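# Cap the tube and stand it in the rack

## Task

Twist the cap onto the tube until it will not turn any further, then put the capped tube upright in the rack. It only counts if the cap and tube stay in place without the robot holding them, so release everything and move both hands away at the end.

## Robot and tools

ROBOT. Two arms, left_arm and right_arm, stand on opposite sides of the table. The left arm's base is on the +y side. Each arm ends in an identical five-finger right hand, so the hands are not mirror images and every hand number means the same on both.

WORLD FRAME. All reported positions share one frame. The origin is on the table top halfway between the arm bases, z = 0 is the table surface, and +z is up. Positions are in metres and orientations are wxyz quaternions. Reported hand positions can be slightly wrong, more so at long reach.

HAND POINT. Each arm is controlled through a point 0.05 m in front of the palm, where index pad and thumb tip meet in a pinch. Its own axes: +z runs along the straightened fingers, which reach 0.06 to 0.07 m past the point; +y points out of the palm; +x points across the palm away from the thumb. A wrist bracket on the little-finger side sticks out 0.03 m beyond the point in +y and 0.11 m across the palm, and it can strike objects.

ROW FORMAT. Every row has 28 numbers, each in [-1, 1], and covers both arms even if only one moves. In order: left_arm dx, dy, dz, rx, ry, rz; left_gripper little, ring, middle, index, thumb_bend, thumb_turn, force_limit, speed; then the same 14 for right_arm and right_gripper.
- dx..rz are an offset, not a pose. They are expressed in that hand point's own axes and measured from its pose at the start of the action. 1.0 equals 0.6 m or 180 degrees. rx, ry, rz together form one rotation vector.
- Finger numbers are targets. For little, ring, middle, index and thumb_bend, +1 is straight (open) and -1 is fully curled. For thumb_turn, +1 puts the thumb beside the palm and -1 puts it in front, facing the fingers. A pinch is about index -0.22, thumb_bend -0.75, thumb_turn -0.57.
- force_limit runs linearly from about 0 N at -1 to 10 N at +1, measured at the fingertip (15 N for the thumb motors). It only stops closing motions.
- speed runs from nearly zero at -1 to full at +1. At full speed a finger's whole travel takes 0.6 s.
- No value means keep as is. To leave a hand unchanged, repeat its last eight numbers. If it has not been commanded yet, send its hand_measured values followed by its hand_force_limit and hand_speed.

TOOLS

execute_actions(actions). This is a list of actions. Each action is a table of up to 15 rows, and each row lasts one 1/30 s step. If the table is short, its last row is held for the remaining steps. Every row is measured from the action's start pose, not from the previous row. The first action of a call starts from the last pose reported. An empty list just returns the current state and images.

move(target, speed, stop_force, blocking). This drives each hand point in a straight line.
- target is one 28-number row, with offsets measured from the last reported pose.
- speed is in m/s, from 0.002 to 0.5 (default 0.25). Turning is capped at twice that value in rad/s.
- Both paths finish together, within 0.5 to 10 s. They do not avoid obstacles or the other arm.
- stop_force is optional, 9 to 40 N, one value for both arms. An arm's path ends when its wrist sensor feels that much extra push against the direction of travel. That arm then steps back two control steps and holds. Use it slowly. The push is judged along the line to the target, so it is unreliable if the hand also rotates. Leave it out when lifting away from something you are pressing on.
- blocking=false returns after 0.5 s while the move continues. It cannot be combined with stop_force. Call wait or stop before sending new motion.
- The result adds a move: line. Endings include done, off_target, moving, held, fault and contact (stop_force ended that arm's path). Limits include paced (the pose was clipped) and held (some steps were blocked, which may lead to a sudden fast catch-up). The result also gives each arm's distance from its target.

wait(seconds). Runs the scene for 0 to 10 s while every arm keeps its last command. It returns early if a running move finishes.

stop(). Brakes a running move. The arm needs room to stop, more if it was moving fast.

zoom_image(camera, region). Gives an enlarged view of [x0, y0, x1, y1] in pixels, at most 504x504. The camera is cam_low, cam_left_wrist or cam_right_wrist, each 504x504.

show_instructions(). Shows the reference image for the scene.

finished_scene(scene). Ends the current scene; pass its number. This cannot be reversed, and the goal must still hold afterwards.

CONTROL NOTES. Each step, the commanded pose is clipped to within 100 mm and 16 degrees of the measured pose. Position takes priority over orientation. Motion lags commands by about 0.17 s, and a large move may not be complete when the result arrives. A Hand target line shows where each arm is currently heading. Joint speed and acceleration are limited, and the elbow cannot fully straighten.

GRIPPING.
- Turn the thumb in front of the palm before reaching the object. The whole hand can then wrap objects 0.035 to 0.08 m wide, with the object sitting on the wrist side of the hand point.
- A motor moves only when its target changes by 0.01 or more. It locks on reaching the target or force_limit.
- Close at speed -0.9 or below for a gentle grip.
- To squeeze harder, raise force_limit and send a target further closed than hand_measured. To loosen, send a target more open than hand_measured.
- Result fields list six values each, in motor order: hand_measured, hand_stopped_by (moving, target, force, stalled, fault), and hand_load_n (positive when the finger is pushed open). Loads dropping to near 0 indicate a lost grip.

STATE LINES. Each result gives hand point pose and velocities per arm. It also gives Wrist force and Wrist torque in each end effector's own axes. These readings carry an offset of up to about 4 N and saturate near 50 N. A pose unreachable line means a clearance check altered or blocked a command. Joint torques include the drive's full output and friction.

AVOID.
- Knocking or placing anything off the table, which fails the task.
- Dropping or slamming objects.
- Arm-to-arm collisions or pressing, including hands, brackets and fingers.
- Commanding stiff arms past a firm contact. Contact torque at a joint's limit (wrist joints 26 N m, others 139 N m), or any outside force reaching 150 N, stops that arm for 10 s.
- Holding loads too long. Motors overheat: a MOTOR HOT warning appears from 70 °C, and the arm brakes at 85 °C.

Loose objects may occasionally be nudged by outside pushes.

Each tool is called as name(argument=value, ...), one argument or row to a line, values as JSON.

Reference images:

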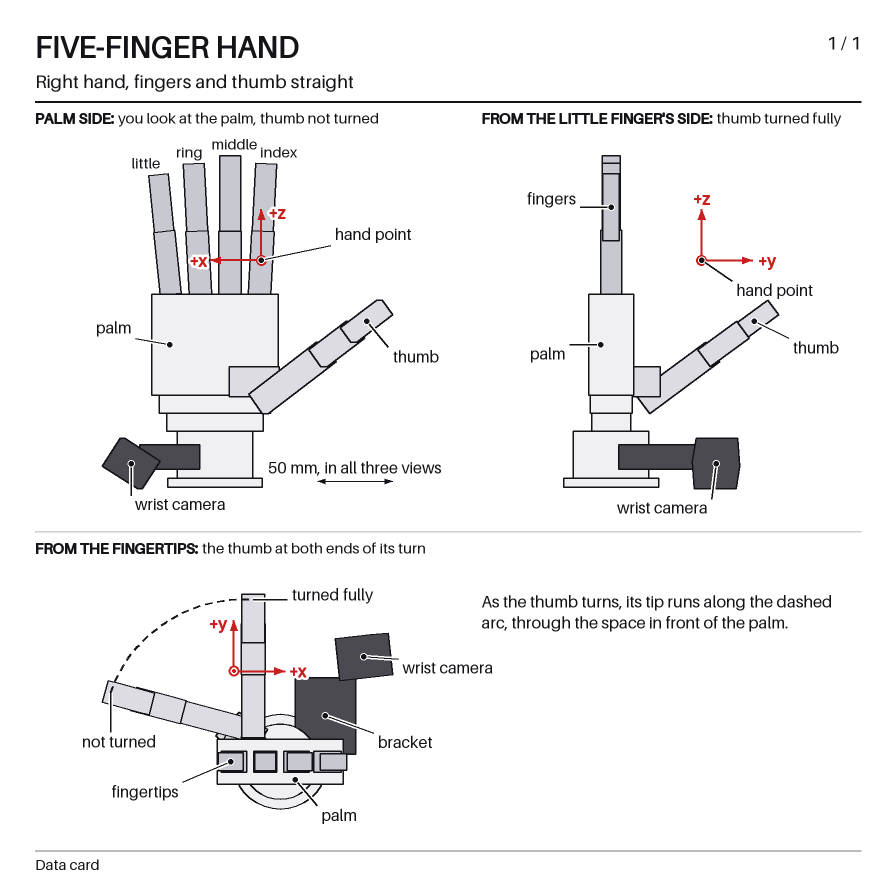

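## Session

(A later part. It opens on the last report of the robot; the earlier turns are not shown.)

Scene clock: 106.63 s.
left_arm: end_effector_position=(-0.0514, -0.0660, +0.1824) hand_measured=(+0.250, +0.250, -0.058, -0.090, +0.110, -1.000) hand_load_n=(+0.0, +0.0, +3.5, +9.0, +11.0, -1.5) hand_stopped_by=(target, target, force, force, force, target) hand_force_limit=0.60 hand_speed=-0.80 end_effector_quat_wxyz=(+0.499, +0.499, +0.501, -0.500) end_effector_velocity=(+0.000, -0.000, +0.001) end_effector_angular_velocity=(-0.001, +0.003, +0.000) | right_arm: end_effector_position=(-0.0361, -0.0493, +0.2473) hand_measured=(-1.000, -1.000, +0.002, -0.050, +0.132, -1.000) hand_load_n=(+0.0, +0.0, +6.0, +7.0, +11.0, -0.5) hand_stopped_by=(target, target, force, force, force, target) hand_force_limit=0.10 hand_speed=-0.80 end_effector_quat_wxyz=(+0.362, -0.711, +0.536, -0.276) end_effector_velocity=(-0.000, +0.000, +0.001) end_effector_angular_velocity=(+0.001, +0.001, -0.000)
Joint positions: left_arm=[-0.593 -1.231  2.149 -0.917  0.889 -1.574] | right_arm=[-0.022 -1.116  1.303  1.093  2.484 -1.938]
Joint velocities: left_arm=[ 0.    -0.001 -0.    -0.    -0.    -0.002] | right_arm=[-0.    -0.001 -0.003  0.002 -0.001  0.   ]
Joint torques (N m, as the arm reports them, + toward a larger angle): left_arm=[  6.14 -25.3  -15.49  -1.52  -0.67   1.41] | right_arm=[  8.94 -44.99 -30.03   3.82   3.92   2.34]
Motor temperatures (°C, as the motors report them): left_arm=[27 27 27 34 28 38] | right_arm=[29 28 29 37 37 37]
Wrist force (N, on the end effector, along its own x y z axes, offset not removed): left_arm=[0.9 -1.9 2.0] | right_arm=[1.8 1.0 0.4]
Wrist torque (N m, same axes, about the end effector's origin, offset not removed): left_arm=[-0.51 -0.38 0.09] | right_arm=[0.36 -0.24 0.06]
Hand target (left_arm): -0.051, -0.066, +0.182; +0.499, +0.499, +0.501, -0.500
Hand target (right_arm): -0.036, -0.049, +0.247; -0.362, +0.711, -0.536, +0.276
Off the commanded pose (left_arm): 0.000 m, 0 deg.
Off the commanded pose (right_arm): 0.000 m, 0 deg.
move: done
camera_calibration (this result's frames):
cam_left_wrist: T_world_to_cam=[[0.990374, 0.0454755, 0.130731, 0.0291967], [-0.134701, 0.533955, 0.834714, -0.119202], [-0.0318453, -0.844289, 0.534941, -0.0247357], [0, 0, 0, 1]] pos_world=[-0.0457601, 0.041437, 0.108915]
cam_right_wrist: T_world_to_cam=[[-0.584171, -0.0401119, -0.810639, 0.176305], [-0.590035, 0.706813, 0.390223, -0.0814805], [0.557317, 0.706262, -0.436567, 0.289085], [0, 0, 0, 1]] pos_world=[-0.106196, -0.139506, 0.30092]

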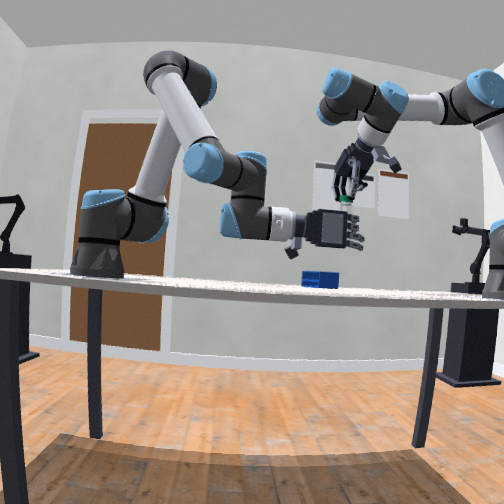

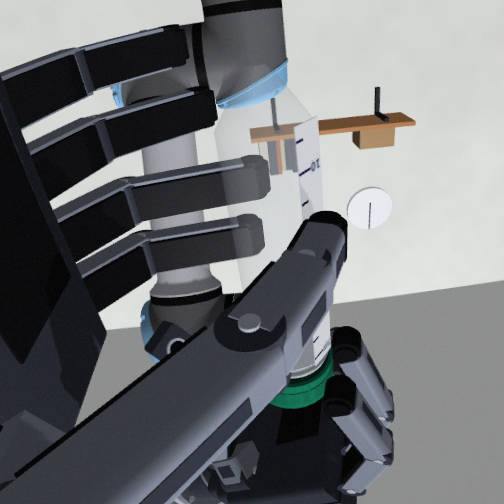

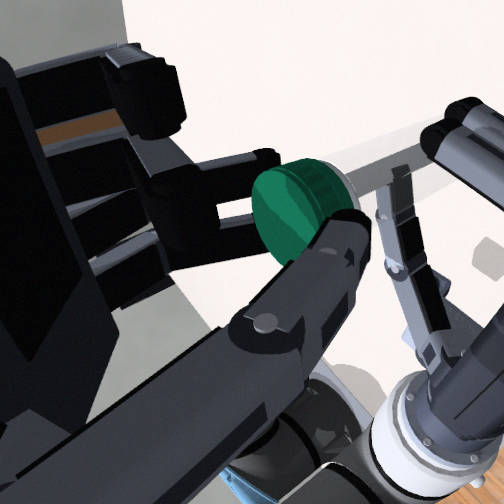

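move(
  target=[0,0,0,0,0,0,0.25,0.25,-0.3,-0.3,0.0,-1,0.6,-0.8,-0.0012,0.0098,-0.014,0.0015,-0.203,-0.1455,-1,-1,-0.3,-0.3,-0.1,-1,0.1,-0.8],
  speed=0.5,
)

move(
  target=[0,0,0,0,0,0,0.25,0.25,-0.3,-0.3,0.0,-1,0.6,-0.8,-0.0012,0.0098,-0.014,0.0015,-0.203,-0.1455,-1,-1,-0.3,-0.3,-0.1,-1,0.1,-0.8],
  speed=0.5,
)

move(
  target=[0,0,0,0,0,0,0.25,0.25,-0.3,-0.3,0.0,-1,0.6,-0.8,-0.0012,0.0098,-0.014,0.0015,-0.203,-0.1455,-1,-1,-0.3,-0.3,-0.1,-1,0.1,-0.8],
  speed=0.5,
)

zoom_image(
  camera="cam_low",
  region=[305,180,385,260],
)

zoom_image(
  camera="cam_left_wrist",
  region=[230,310,370,450],
)

Scene clock: 108.80 s.
left_arm: end_effector_position=(-0.0514, -0.0660, +0.1824) hand_measured=(+0.250, +0.250, -0.058, -0.090, +0.110, -1.000) hand_load_n=(+0.0, +0.0, +3.5, +9.5, +11.0, -1.0) hand_stopped_by=(target, target, force, force, force, target) hand_force_limit=0.60 hand_speed=-0.80 end_effector_quat_wxyz=(+0.499, +0.499, +0.501, -0.500) end_effector_velocity=(-0.000, -0.000, -0.001) end_effector_angular_velocity=(+0.001, -0.000, -0.000) | right_arm: end_effector_position=(-0.0460, -0.0513, +0.2477) hand_measured=(-1.000, -1.000, +0.002, -0.050, +0.132, -1.000) hand_load_n=(+0.0, +0.0, +6.0, +7.0, +11.0, -0.5) hand_stopped_by=(target, target, force, force, force, target) hand_force_limit=0.10 hand_speed=-0.80 end_effector_quat_wxyz=(+0.441, -0.861, +0.224, -0.117) end_effector_velocity=(+0.000, +0.000, -0.000) end_effector_angular_velocity=(+0.001, +0.003, +0.011)
Joint positions: left_arm=[-0.593 -1.231  2.149 -0.917  0.889 -1.574] | right_arm=[-0.242 -1.486  1.65   0.488  1.853 -2.937]
Joint velocities: left_arm=[-0.     0.002 -0.     0.    -0.    -0.001] | right_arm=[-0.007 -0.003  0.004 -0.004 -0.016 -0.009]
Joint torques (N m, as the arm reports them, + toward a larger angle): left_arm=[  6.67 -25.77 -16.02  -1.63  -0.75   1.42] | right_arm=[ -7.74 -32.16  -7.74  -1.12  -2.6   -2.35]
Motor temperatures (°C, as the motors report them): left_arm=[27 27 27 34 28 38] | right_arm=[29 28 29 37 37 37]
Wrist force (N, on the end effector, along its own x y z axes, offset not removed): left_arm=[2.4 -2.3 1.9] | right_arm=[4.6 0.0 -0.2]
Wrist torque (N m, same axes, about the end effector's origin, offset not removed): left_arm=[-0.45 -0.50 0.07] | right_arm=[0.37 -0.54 0.28]
Hand target (left_arm): -0.051, -0.066, +0.182; +0.499, +0.499, +0.501, -0.500
Hand target (right_arm): -0.046, -0.051, +0.248; -0.441, +0.861, -0.224, +0.117
Off the commanded pose (left_arm): 0.000 m, 0 deg.
Off the commanded pose (right_arm): 0.000 m, 0 deg.
move: done
camera_calibration (this result's frames):
cam_left_wrist: T_world_to_cam=[[0.990374, 0.0454754, 0.13073, 0.0291968], [-0.134701, 0.533955, 0.834714, -0.119202], [-0.0318453, -0.844289, 0.534941, -0.0247358], [0, 0, 0, 1]] pos_world=[-0.0457601, 0.041437, 0.108915]
cam_right_wrist: T_world_to_cam=[[-0.385148, -0.438466, -0.812039, 0.159798], [-0.917021, 0.08305, 0.390097, -0.133122], [-0.103605, 0.894902, -0.434069, 0.27489], [0, 0, 0, 1]] pos_world=[-0.0320501, -0.164878, 0.301014]

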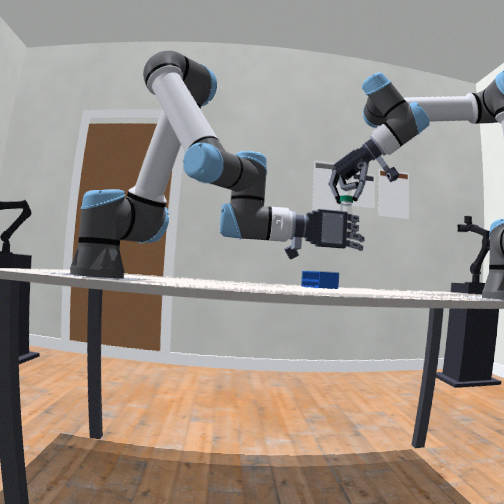

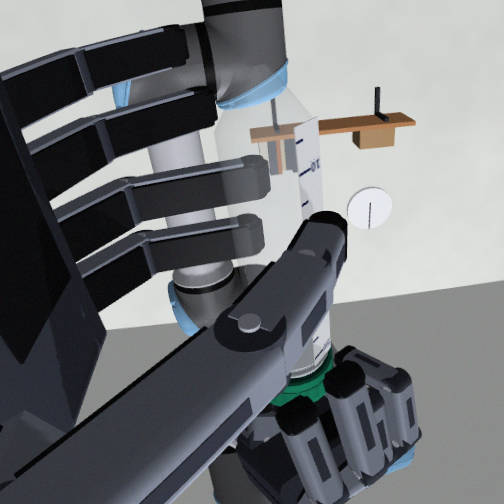

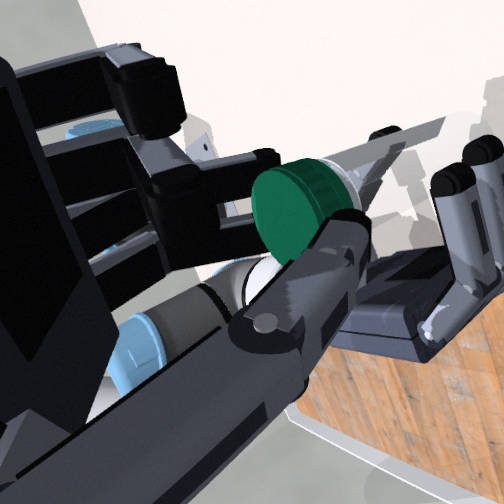

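Scene clock: 110.30 s.
left_arm: end_effector_position=(-0.0514, -0.0660, +0.1824) hand_measured=(+0.250, +0.250, -0.058, -0.090, +0.110, -1.000) hand_load_n=(+0.0, +0.0, +3.5, +9.5, +10.5, -1.0) hand_stopped_by=(target, target, force, force, force, target) hand_force_limit=0.60 hand_speed=-0.80 end_effector_quat_wxyz=(+0.499, +0.499, +0.501, -0.500) end_effector_velocity=(+0.000, -0.000, -0.000) end_effector_angular_velocity=(+0.000, -0.000, +0.001) | right_arm: end_effector_position=(-0.0515, -0.0599, +0.2478) hand_measured=(-1.000, -1.000, +0.002, -0.050, +0.132, -1.000) hand_load_n=(+0.0, +0.0, +5.5, +6.5, +11.0, -1.0) hand_stopped_by=(target, target, force, force, force, target) hand_force_limit=0.10 hand_speed=-0.80 end_effector_quat_wxyz=(-0.454, +0.881, +0.122, -0.060) end_effector_velocity=(-0.000, -0.000, -0.001) end_effector_angular_velocity=(-0.005, +0.001, +0.013)
Joint positions: left_arm=[-0.593 -1.231  2.149 -0.917  0.889 -1.574] | right_arm=[-0.572 -1.472  1.657  0.594  0.973 -3.655]
Joint velocities: left_arm=[0.001 0.    0.    0.    0.    0.   ] | right_arm=[-0.003  0.008 -0.006  0.011 -0.01  -0.014]
Joint torques (N m, as the arm reports them, + toward a larger angle): left_arm=[  6.66 -26.43 -15.53  -1.63  -0.58   1.61] | right_arm=[ -8.09 -13.73 -30.18   3.3   -3.68  -2.23]
Motor temperatures (°C, as the motors report them): left_arm=[27 27 27 34 28 38] | right_arm=[29 28 29 37 37 37]
Wrist force (N, on the end effector, along its own x y z axes, offset not removed): left_arm=[1.7 -2.9 2.1] | right_arm=[0.4 0.7 -1.1]
Wrist torque (N m, same axes, about the end effector's origin, offset not removed): left_arm=[-0.51 -0.42 0.04] | right_arm=[0.17 0.59 0.06]
Hand target (left_arm): -0.051, -0.066, +0.182; +0.499, +0.499, +0.501, -0.500
Hand target (right_arm): -0.051, -0.060, +0.248; -0.454, +0.881, +0.122, -0.060
Off the commanded pose (left_arm): 0.000 m, 0 deg.
Off the commanded pose (right_arm): 0.000 m, 0 deg.
move: done
camera_calibration (this result's frames):
cam_left_wrist: T_world_to_cam=[[0.990374, 0.0454755, 0.130731, 0.0291967], [-0.134701, 0.533955, 0.834714, -0.119202], [-0.0318453, -0.844289, 0.534941, -0.0247358], [0, 0, 0, 1]] pos_world=[-0.0457601, 0.0414369, 0.108915]
cam_right_wrist: T_world_to_cam=[[0.0366845, -0.580244, -0.813616, 0.167611], [-0.708515, -0.589263, 0.388298, -0.1666], [-0.704742, 0.562215, -0.432729, 0.230833], [0, 0, 0, 1]] pos_world=[0.0384902, -0.130694, 0.30095]

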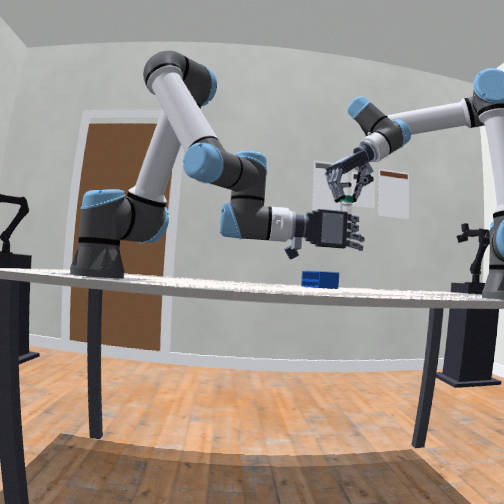

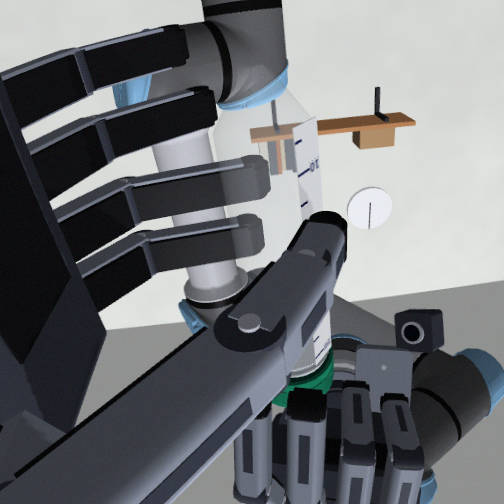

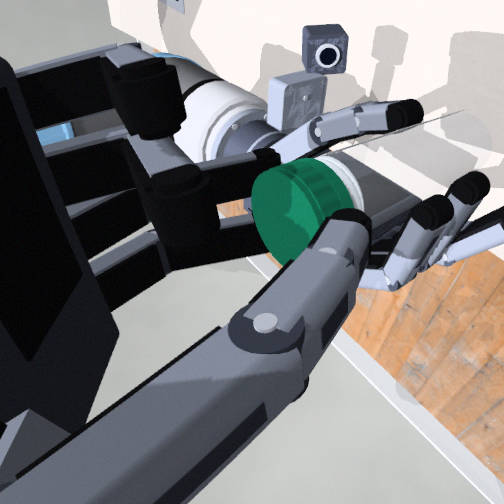

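Scene clock: 111.90 s.
left_arm: end_effector_position=(-0.0514, -0.0660, +0.1824) hand_measured=(+0.250, +0.250, -0.058, -0.090, +0.110, -1.000) hand_load_n=(+0.0, +0.0, +3.5, +9.5, +10.5, -1.0) hand_stopped_by=(target, target, force, force, force, target) hand_force_limit=0.60 hand_speed=-0.80 end_effector_quat_wxyz=(+0.499, +0.499, +0.501, -0.500) end_effector_velocity=(+0.000, +0.000, +0.000) end_effector_angular_velocity=(-0.001, +0.001, +0.000) | right_arm: end_effector_position=(-0.0495, -0.0700, +0.2477) hand_measured=(-1.000, -1.000, +0.002, -0.050, +0.132, -1.000) hand_load_n=(+0.0, +0.0, +5.0, +7.0, +11.5, -0.5) hand_stopped_by=(target, target, force, force, force, target) hand_force_limit=0.10 hand_speed=-0.80 end_effector_quat_wxyz=(-0.397, +0.767, +0.449, -0.228) end_effector_velocity=(+0.000, -0.000, -0.000) end_effector_angular_velocity=(-0.003, +0.000, +0.011)
Joint positions: left_arm=[-0.593 -1.231  2.149 -0.917  0.889 -1.574] | right_arm=[-0.651 -1.108  1.388  1.367  0.621 -4.814]
Joint velocities: left_arm=[ 0.    -0.001  0.     0.     0.    -0.   ] | right_arm=[ 0.001  0.006 -0.005  0.014  0.002 -0.017]
Joint torques (N m, as the arm reports them, + toward a larger angle): left_arm=[  5.77 -24.85 -15.15  -1.52  -0.62   1.53] | right_arm=[  9.34 -27.36 -27.55   4.62   1.11  -2.13]
Motor temperatures (°C, as the motors report them): left_arm=[27 27 27 34 28 38] | right_arm=[29 28 29 37 37 37]
Wrist force (N, on the end effector, along its own x y z axes, offset not removed): left_arm=[1.0 -3.4 0.9] | right_arm=[0.7 -2.3 -1.3]
Wrist torque (N m, same axes, about the end effector's origin, offset not removed): left_arm=[-0.61 -0.33 0.02] | right_arm=[-0.35 0.51 -0.16]
Hand target (left_arm): -0.051, -0.066, +0.182; +0.499, +0.499, +0.501, -0.500
Hand target (right_arm): -0.049, -0.070, +0.248; -0.397, +0.767, +0.449, -0.228
Off the commanded pose (left_arm): 0.000 m, 0 deg.
Off the commanded pose (right_arm): 0.000 m, 0 deg.
move: done
camera_calibration (this result's frames):
cam_left_wrist: T_world_to_cam=[[0.990374, 0.0454754, 0.130731, 0.0291967], [-0.134701, 0.533955, 0.834714, -0.119202], [-0.0318454, -0.844289, 0.534941, -0.0247356], [0, 0, 0, 1]] pos_world=[-0.0457601, 0.041437, 0.108915]
cam_right_wrist: T_world_to_cam=[[0.435721, -0.383261, -0.814407, 0.195335], [-0.0863337, -0.918438, 0.386028, -0.162782], [-0.895932, -0.0978899, -0.433271, 0.182329], [0, 0, 0, 1]] pos_world=[0.0641889, -0.0567928, 0.300919]

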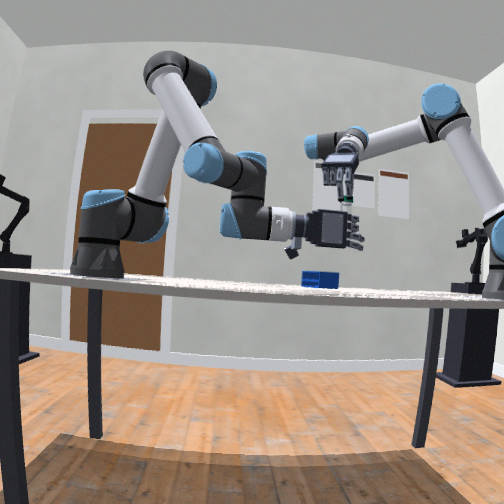

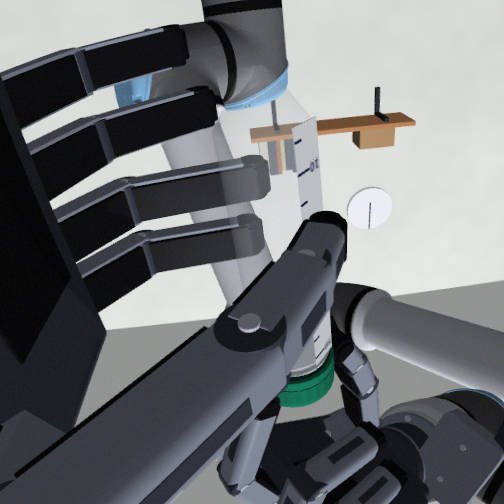

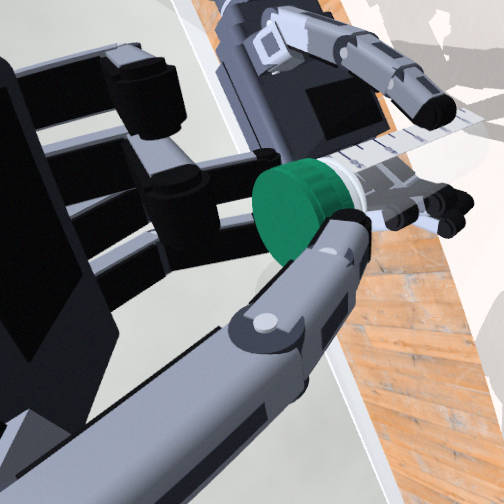

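Region (305, 180, 385, 260) of cam_low's 504x504 image, scaled by 6.300, with more detail than that image has.

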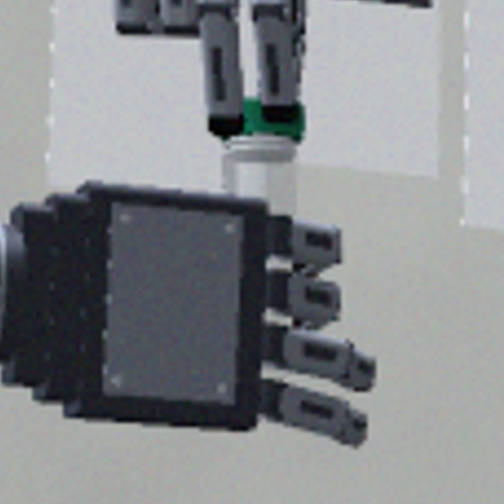

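Region (230, 310, 370, 450) of cam_left_wrist's 504x504 image, scaled by 3.600, with more detail than that image has.

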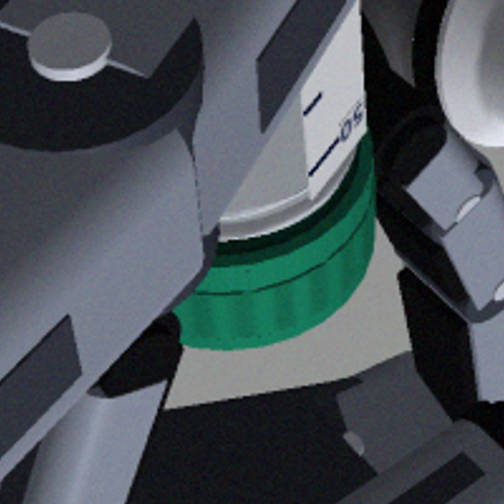

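move(
  target=[0,0,0,0,0,0,0.25,0.25,-0.3,-0.3,0.0,-1,0.6,-0.8,0,0.005,0.0036,0,0,0,-1,-1,-0.3,-0.3,-0.1,-1,0.1,-0.8],
  speed=0.01,
)

move(
  target=[0,0,0,0,0,0,0.25,0.25,-0.3,-0.3,0.0,-1,0.6,-0.8,0.013,-0.0058,0.0097,-0.0015,0.203,0.1455,-1,-1,-0.3,-0.3,-0.1,-1,0.1,-0.8],
  speed=0.2,
)

move(
  target=[0,0,0,0,0,0,0.25,0.25,-0.3,-0.3,0.0,-1,0.6,-0.8,0.013,-0.0058,0.0097,-0.0015,0.203,0.1455,-1,-1,-0.3,-0.3,-0.1,-1,0.1,-0.8],
  speed=0.2,
)

zoom_image(
  camera="cam_low",
  region=[305,180,385,260],
)

Scene clock: 112.97 s.
left_arm: end_effector_position=(-0.0514, -0.0660, +0.1824) hand_measured=(+0.250, +0.250, -0.058, -0.090, +0.110, -1.000) hand_load_n=(+0.0, +0.0, +4.0, +9.5, +10.0, -3.5) hand_stopped_by=(target, target, force, force, force, target) hand_force_limit=0.60 hand_speed=-0.80 end_effector_quat_wxyz=(+0.499, +0.499, +0.501, -0.500) end_effector_velocity=(-0.000, -0.000, -0.000) end_effector_angular_velocity=(+0.000, +0.000, -0.001) | right_arm: end_effector_position=(-0.0495, -0.0700, +0.2442) hand_measured=(-1.000, -1.000, +0.002, -0.050, +0.132, -1.000) hand_load_n=(+0.0, +0.0, +5.5, +6.5, +10.5, -2.0) hand_stopped_by=(target, target, force, force, force, target) hand_force_limit=0.10 hand_speed=-0.80 end_effector_quat_wxyz=(-0.397, +0.767, +0.449, -0.228) end_effector_velocity=(-0.000, -0.000, -0.002) end_effector_angular_velocity=(-0.001, -0.001, -0.000)
Joint positions: left_arm=[-0.593 -1.231  2.149 -0.917  0.889 -1.574] | right_arm=[-0.651 -1.106  1.393  1.359  0.621 -4.814]
Joint velocities: left_arm=[-0.001  0.001 -0.    -0.     0.    -0.001] | right_arm=[ 0.     0.001  0.003 -0.005  0.001  0.001]
Joint torques (N m, as the arm reports them, + toward a larger angle): left_arm=[  6.98 -26.78 -15.43  -1.43  -0.76   1.66] | right_arm=[ -4.08 -21.53  -1.14  -0.29  -1.76   2.28]
Motor temperatures (°C, as the motors report them): left_arm=[27 27 27 34 28 38] | right_arm=[29 28 29 37 37 37]
Wrist force (N, on the end effector, along its own x y z axes, offset not removed): left_arm=[13.6 -2.9 3.1] | right_arm=[4.6 -10.7 -8.5]
Wrist torque (N m, same axes, about the end effector's origin, offset not removed): left_arm=[-0.37 -0.37 -0.05] | right_arm=[-0.19 -0.05 -0.11]
Hand target (left_arm): -0.051, -0.066, +0.182; +0.499, +0.499, +0.501, -0.500
Hand target (right_arm): -0.049, -0.070, +0.244; -0.397, +0.767, +0.449, -0.228
Off the commanded pose (left_arm): 0.000 m, 0 deg.
Off the commanded pose (right_arm): 0.000 m, 0 deg.
move: done
camera_calibration (this result's frames):
cam_left_wrist: T_world_to_cam=[[0.990374, 0.0454756, 0.130731, 0.0291966], [-0.134701, 0.533955, 0.834714, -0.119202], [-0.0318453, -0.844289, 0.534941, -0.0247357], [0, 0, 0, 1]] pos_world=[-0.04576, 0.041437, 0.108915]
cam_right_wrist: T_world_to_cam=[[0.43575, -0.38318, -0.81443, 0.192547], [-0.0862234, -0.918463, 0.385994, -0.161414], [-0.895928, -0.0979737, -0.433259, 0.180778], [0, 0, 0, 1]] pos_world=[0.0641441, -0.0567611, 0.297444]

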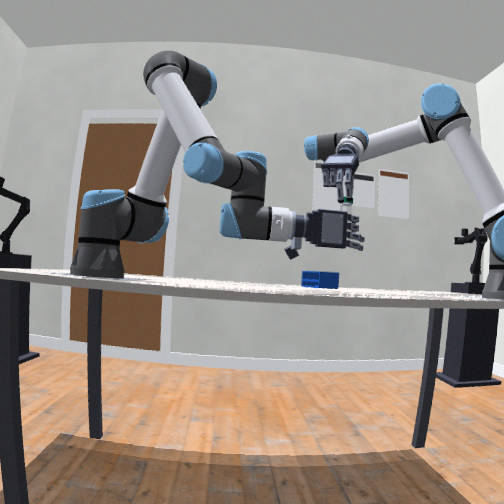

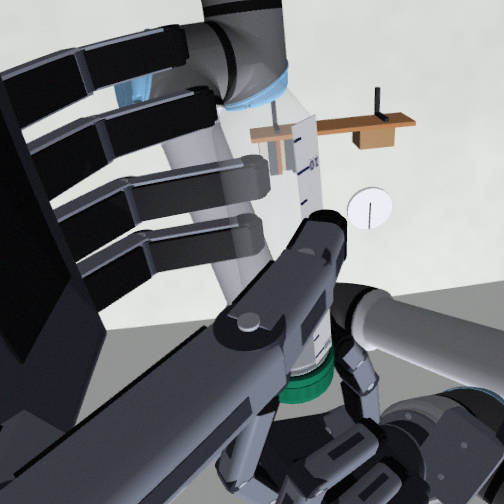

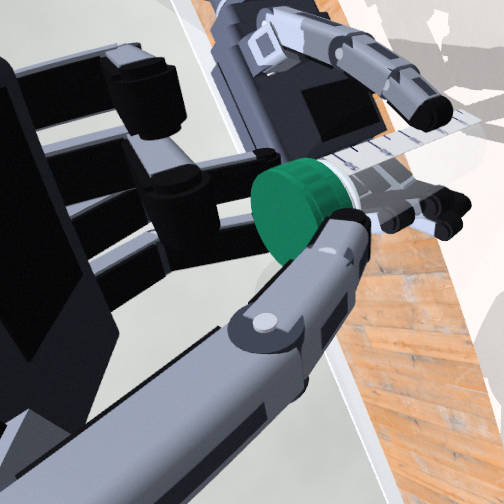

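Scene clock: 115.43 s.
left_arm: end_effector_position=(-0.0514, -0.0660, +0.1824) hand_measured=(+0.250, +0.250, -0.058, -0.090, +0.110, -1.000) hand_load_n=(+0.0, +0.0, +3.0, +9.5, +11.5, -3.5) hand_stopped_by=(target, target, force, force, force, target) hand_force_limit=0.60 hand_speed=-0.80 end_effector_quat_wxyz=(+0.499, +0.499, +0.501, -0.500) end_effector_velocity=(+0.000, +0.000, -0.000) end_effector_angular_velocity=(+0.000, -0.000, +0.001) | right_arm: end_effector_position=(-0.0515, -0.0598, +0.2440) hand_measured=(-1.000, -1.000, +0.002, -0.050, +0.132, -1.000) hand_load_n=(+0.0, +0.0, +6.5, +6.5, +9.5, -4.0) hand_stopped_by=(target, target, force, force, force, target) hand_force_limit=0.10 hand_speed=-0.80 end_effector_quat_wxyz=(-0.454, +0.881, +0.122, -0.060) end_effector_velocity=(-0.000, +0.000, -0.001) end_effector_angular_velocity=(-0.001, -0.001, -0.011)
Joint positions: left_arm=[-0.593 -1.231  2.149 -0.917  0.889 -1.574] | right_arm=[-0.572 -1.47   1.665  0.584  0.972 -3.655]
Joint velocities: left_arm=[ 0.  0.  0. -0. -0.  0.] | right_arm=[ 0.005 -0.003  0.004 -0.007  0.013  0.013]
Joint torques (N m, as the arm reports them, + toward a larger angle): left_arm=[  6.06 -25.87 -16.48  -1.51  -0.78   1.38] | right_arm=[ 10.35 -26.62  -1.78  -0.04   3.03   2.5 ]
Motor temperatures (°C, as the motors report them): left_arm=[27 27 27 34 28 38] | right_arm=[29 28 29 37 37 37]
Wrist force (N, on the end effector, along its own x y z axes, offset not removed): left_arm=[11.7 -3.3 3.3] | right_arm=[6.3 -10.2 -5.4]
Wrist torque (N m, same axes, about the end effector's origin, offset not removed): left_arm=[-0.43 -0.19 -0.16] | right_arm=[-0.12 -0.34 0.09]
Hand target (left_arm): -0.051, -0.066, +0.182; +0.499, +0.499, +0.501, -0.500
Hand target (right_arm): -0.052, -0.060, +0.244; -0.454, +0.881, +0.121, -0.060
Off the commanded pose (left_arm): 0.000 m, 0 deg.
Off the commanded pose (right_arm): 0.000 m, 0 deg.
move: done
camera_calibration (this result's frames):
cam_left_wrist: T_world_to_cam=[[0.990374, 0.0454755, 0.130731, 0.0291967], [-0.134701, 0.533955, 0.834714, -0.119202], [-0.0318454, -0.844289, 0.534941, -0.0247357], [0, 0, 0, 1]] pos_world=[-0.0457601, 0.041437, 0.108915]
cam_right_wrist: T_world_to_cam=[[0.0367417, -0.579829, -0.813909, 0.164688], [-0.708311, -0.589646, 0.388089, -0.165029], [-0.704944, 0.562242, -0.432364, 0.229024], [0, 0, 0, 1]] pos_world=[0.0385064, -0.130585, 0.297109]

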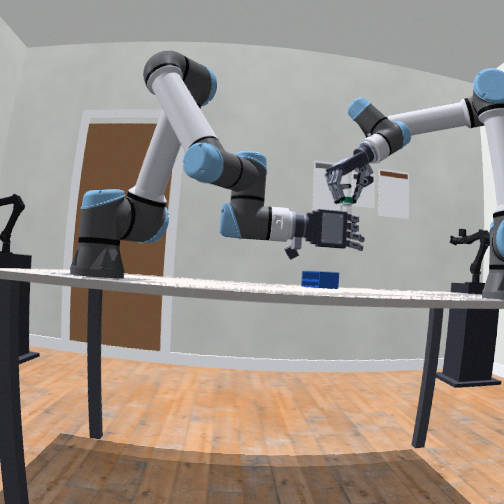

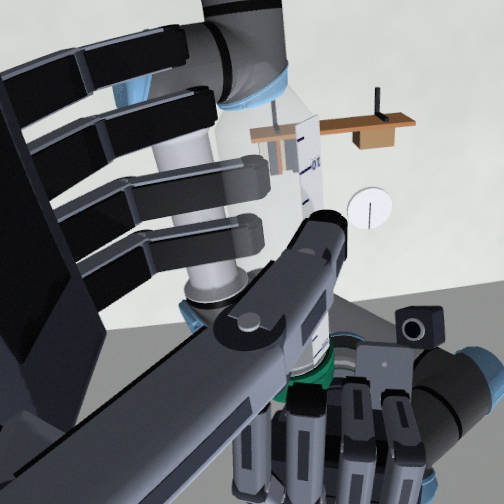

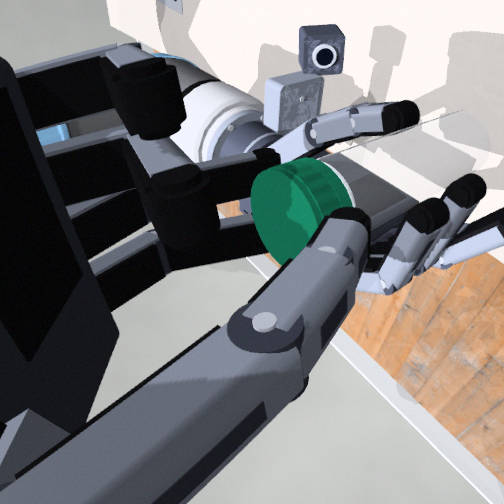

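Scene clock: 117.90 s.
left_arm: end_effector_position=(-0.0514, -0.0660, +0.1824) hand_measured=(+0.250, +0.250, -0.058, -0.090, +0.110, -1.000) hand_load_n=(+0.0, +0.0, +3.5, +9.0, +11.0, -5.5) hand_stopped_by=(target, target, force, force, force, target) hand_force_limit=0.60 hand_speed=-0.80 end_effector_quat_wxyz=(+0.499, +0.499, +0.501, -0.500) end_effector_velocity=(-0.000, -0.000, -0.001) end_effector_angular_velocity=(+0.001, -0.001, -0.000) | right_arm: end_effector_position=(-0.0459, -0.0512, +0.2436) hand_measured=(-1.000, -1.000, +0.002, -0.050, +0.132, -1.000) hand_load_n=(+0.0, +0.0, +6.5, +7.0, +9.5, -2.5) hand_stopped_by=(target, target, force, force, force, target) hand_force_limit=0.10 hand_speed=-0.80 end_effector_quat_wxyz=(+0.442, -0.861, +0.224, -0.117) end_effector_velocity=(-0.000, +0.000, -0.000) end_effector_angular_velocity=(-0.003, -0.001, -0.012)
Joint positions: left_arm=[-0.593 -1.231  2.149 -0.917  0.889 -1.574] | right_arm=[-0.242 -1.484  1.659  0.476  1.852 -2.937]
Joint velocities: left_arm=[-0.     0.001 -0.    -0.    -0.     0.   ] | right_arm=[ 0.007  0.006 -0.006  0.006  0.016  0.011]
Joint torques (N m, as the arm reports them, + toward a larger angle): left_arm=[  6.24 -26.35 -16.    -1.47  -0.75   1.44] | right_arm=[  9.44  -7.78 -24.19   4.     2.64   2.16]
Motor temperatures (°C, as the motors report them): left_arm=[27 27 27 34 28 38] | right_arm=[29 28 29 37 37 37]
Wrist force (N, on the end effector, along its own x y z axes, offset not removed): left_arm=[14.3 -2.7 2.6] | right_arm=[2.4 -13.5 -6.3]
Wrist torque (N m, same axes, about the end effector's origin, offset not removed): left_arm=[-0.31 -0.37 -0.16] | right_arm=[0.06 -0.11 -0.38]
Hand target (left_arm): -0.051, -0.066, +0.182; +0.499, +0.499, +0.501, -0.500
Hand target (right_arm): -0.046, -0.051, +0.244; -0.442, +0.861, -0.225, +0.117
Off the commanded pose (left_arm): 0.000 m, 0 deg.
Off the commanded pose (right_arm): 0.000 m, 0 deg.
move: done
camera_calibration (this result's frames):
cam_left_wrist: T_world_to_cam=[[0.990374, 0.0454755, 0.130731, 0.0291967], [-0.134701, 0.533955, 0.834714, -0.119202], [-0.0318454, -0.844289, 0.534941, -0.0247357], [0, 0, 0, 1]] pos_world=[-0.0457601, 0.041437, 0.108915]
cam_right_wrist: T_world_to_cam=[[-0.385117, -0.437517, -0.812566, 0.156719], [-0.917003, 0.0823093, 0.390296, -0.13157], [-0.10388, 0.895435, -0.432903, 0.272731], [0, 0, 0, 1]] pos_world=[-0.0319638, -0.164816, 0.296762]

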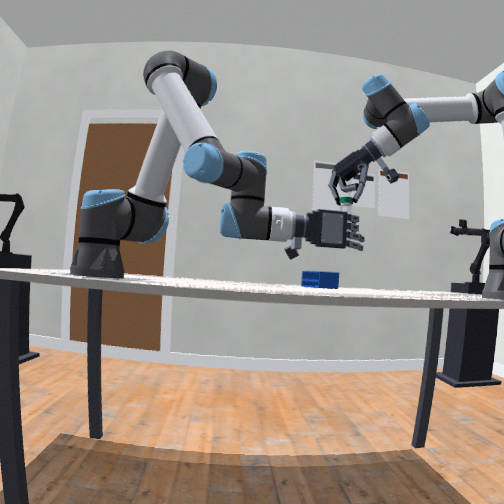

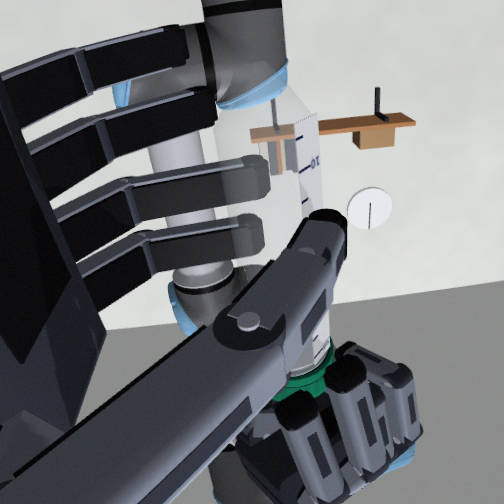

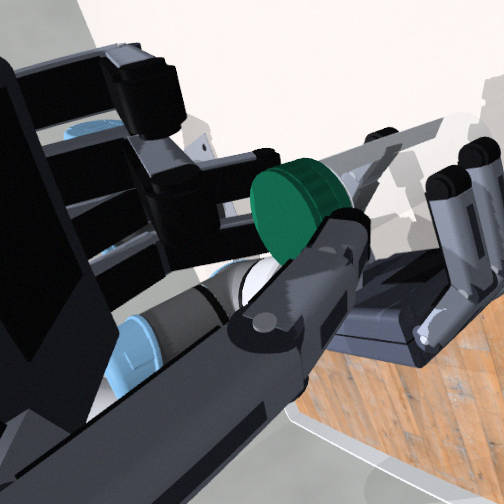

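Region (305, 180, 385, 260) of cam_low's 504x504 image, scaled by 6.300, with more detail than that image has.

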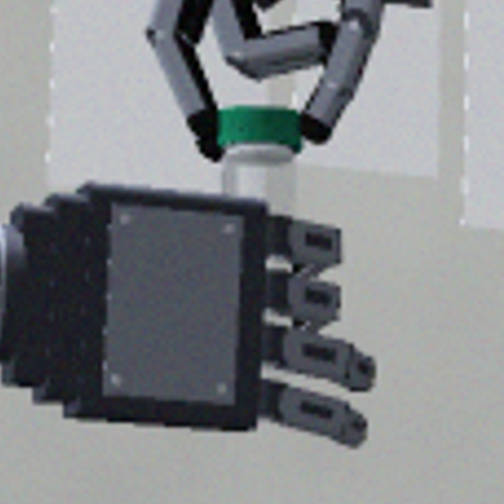

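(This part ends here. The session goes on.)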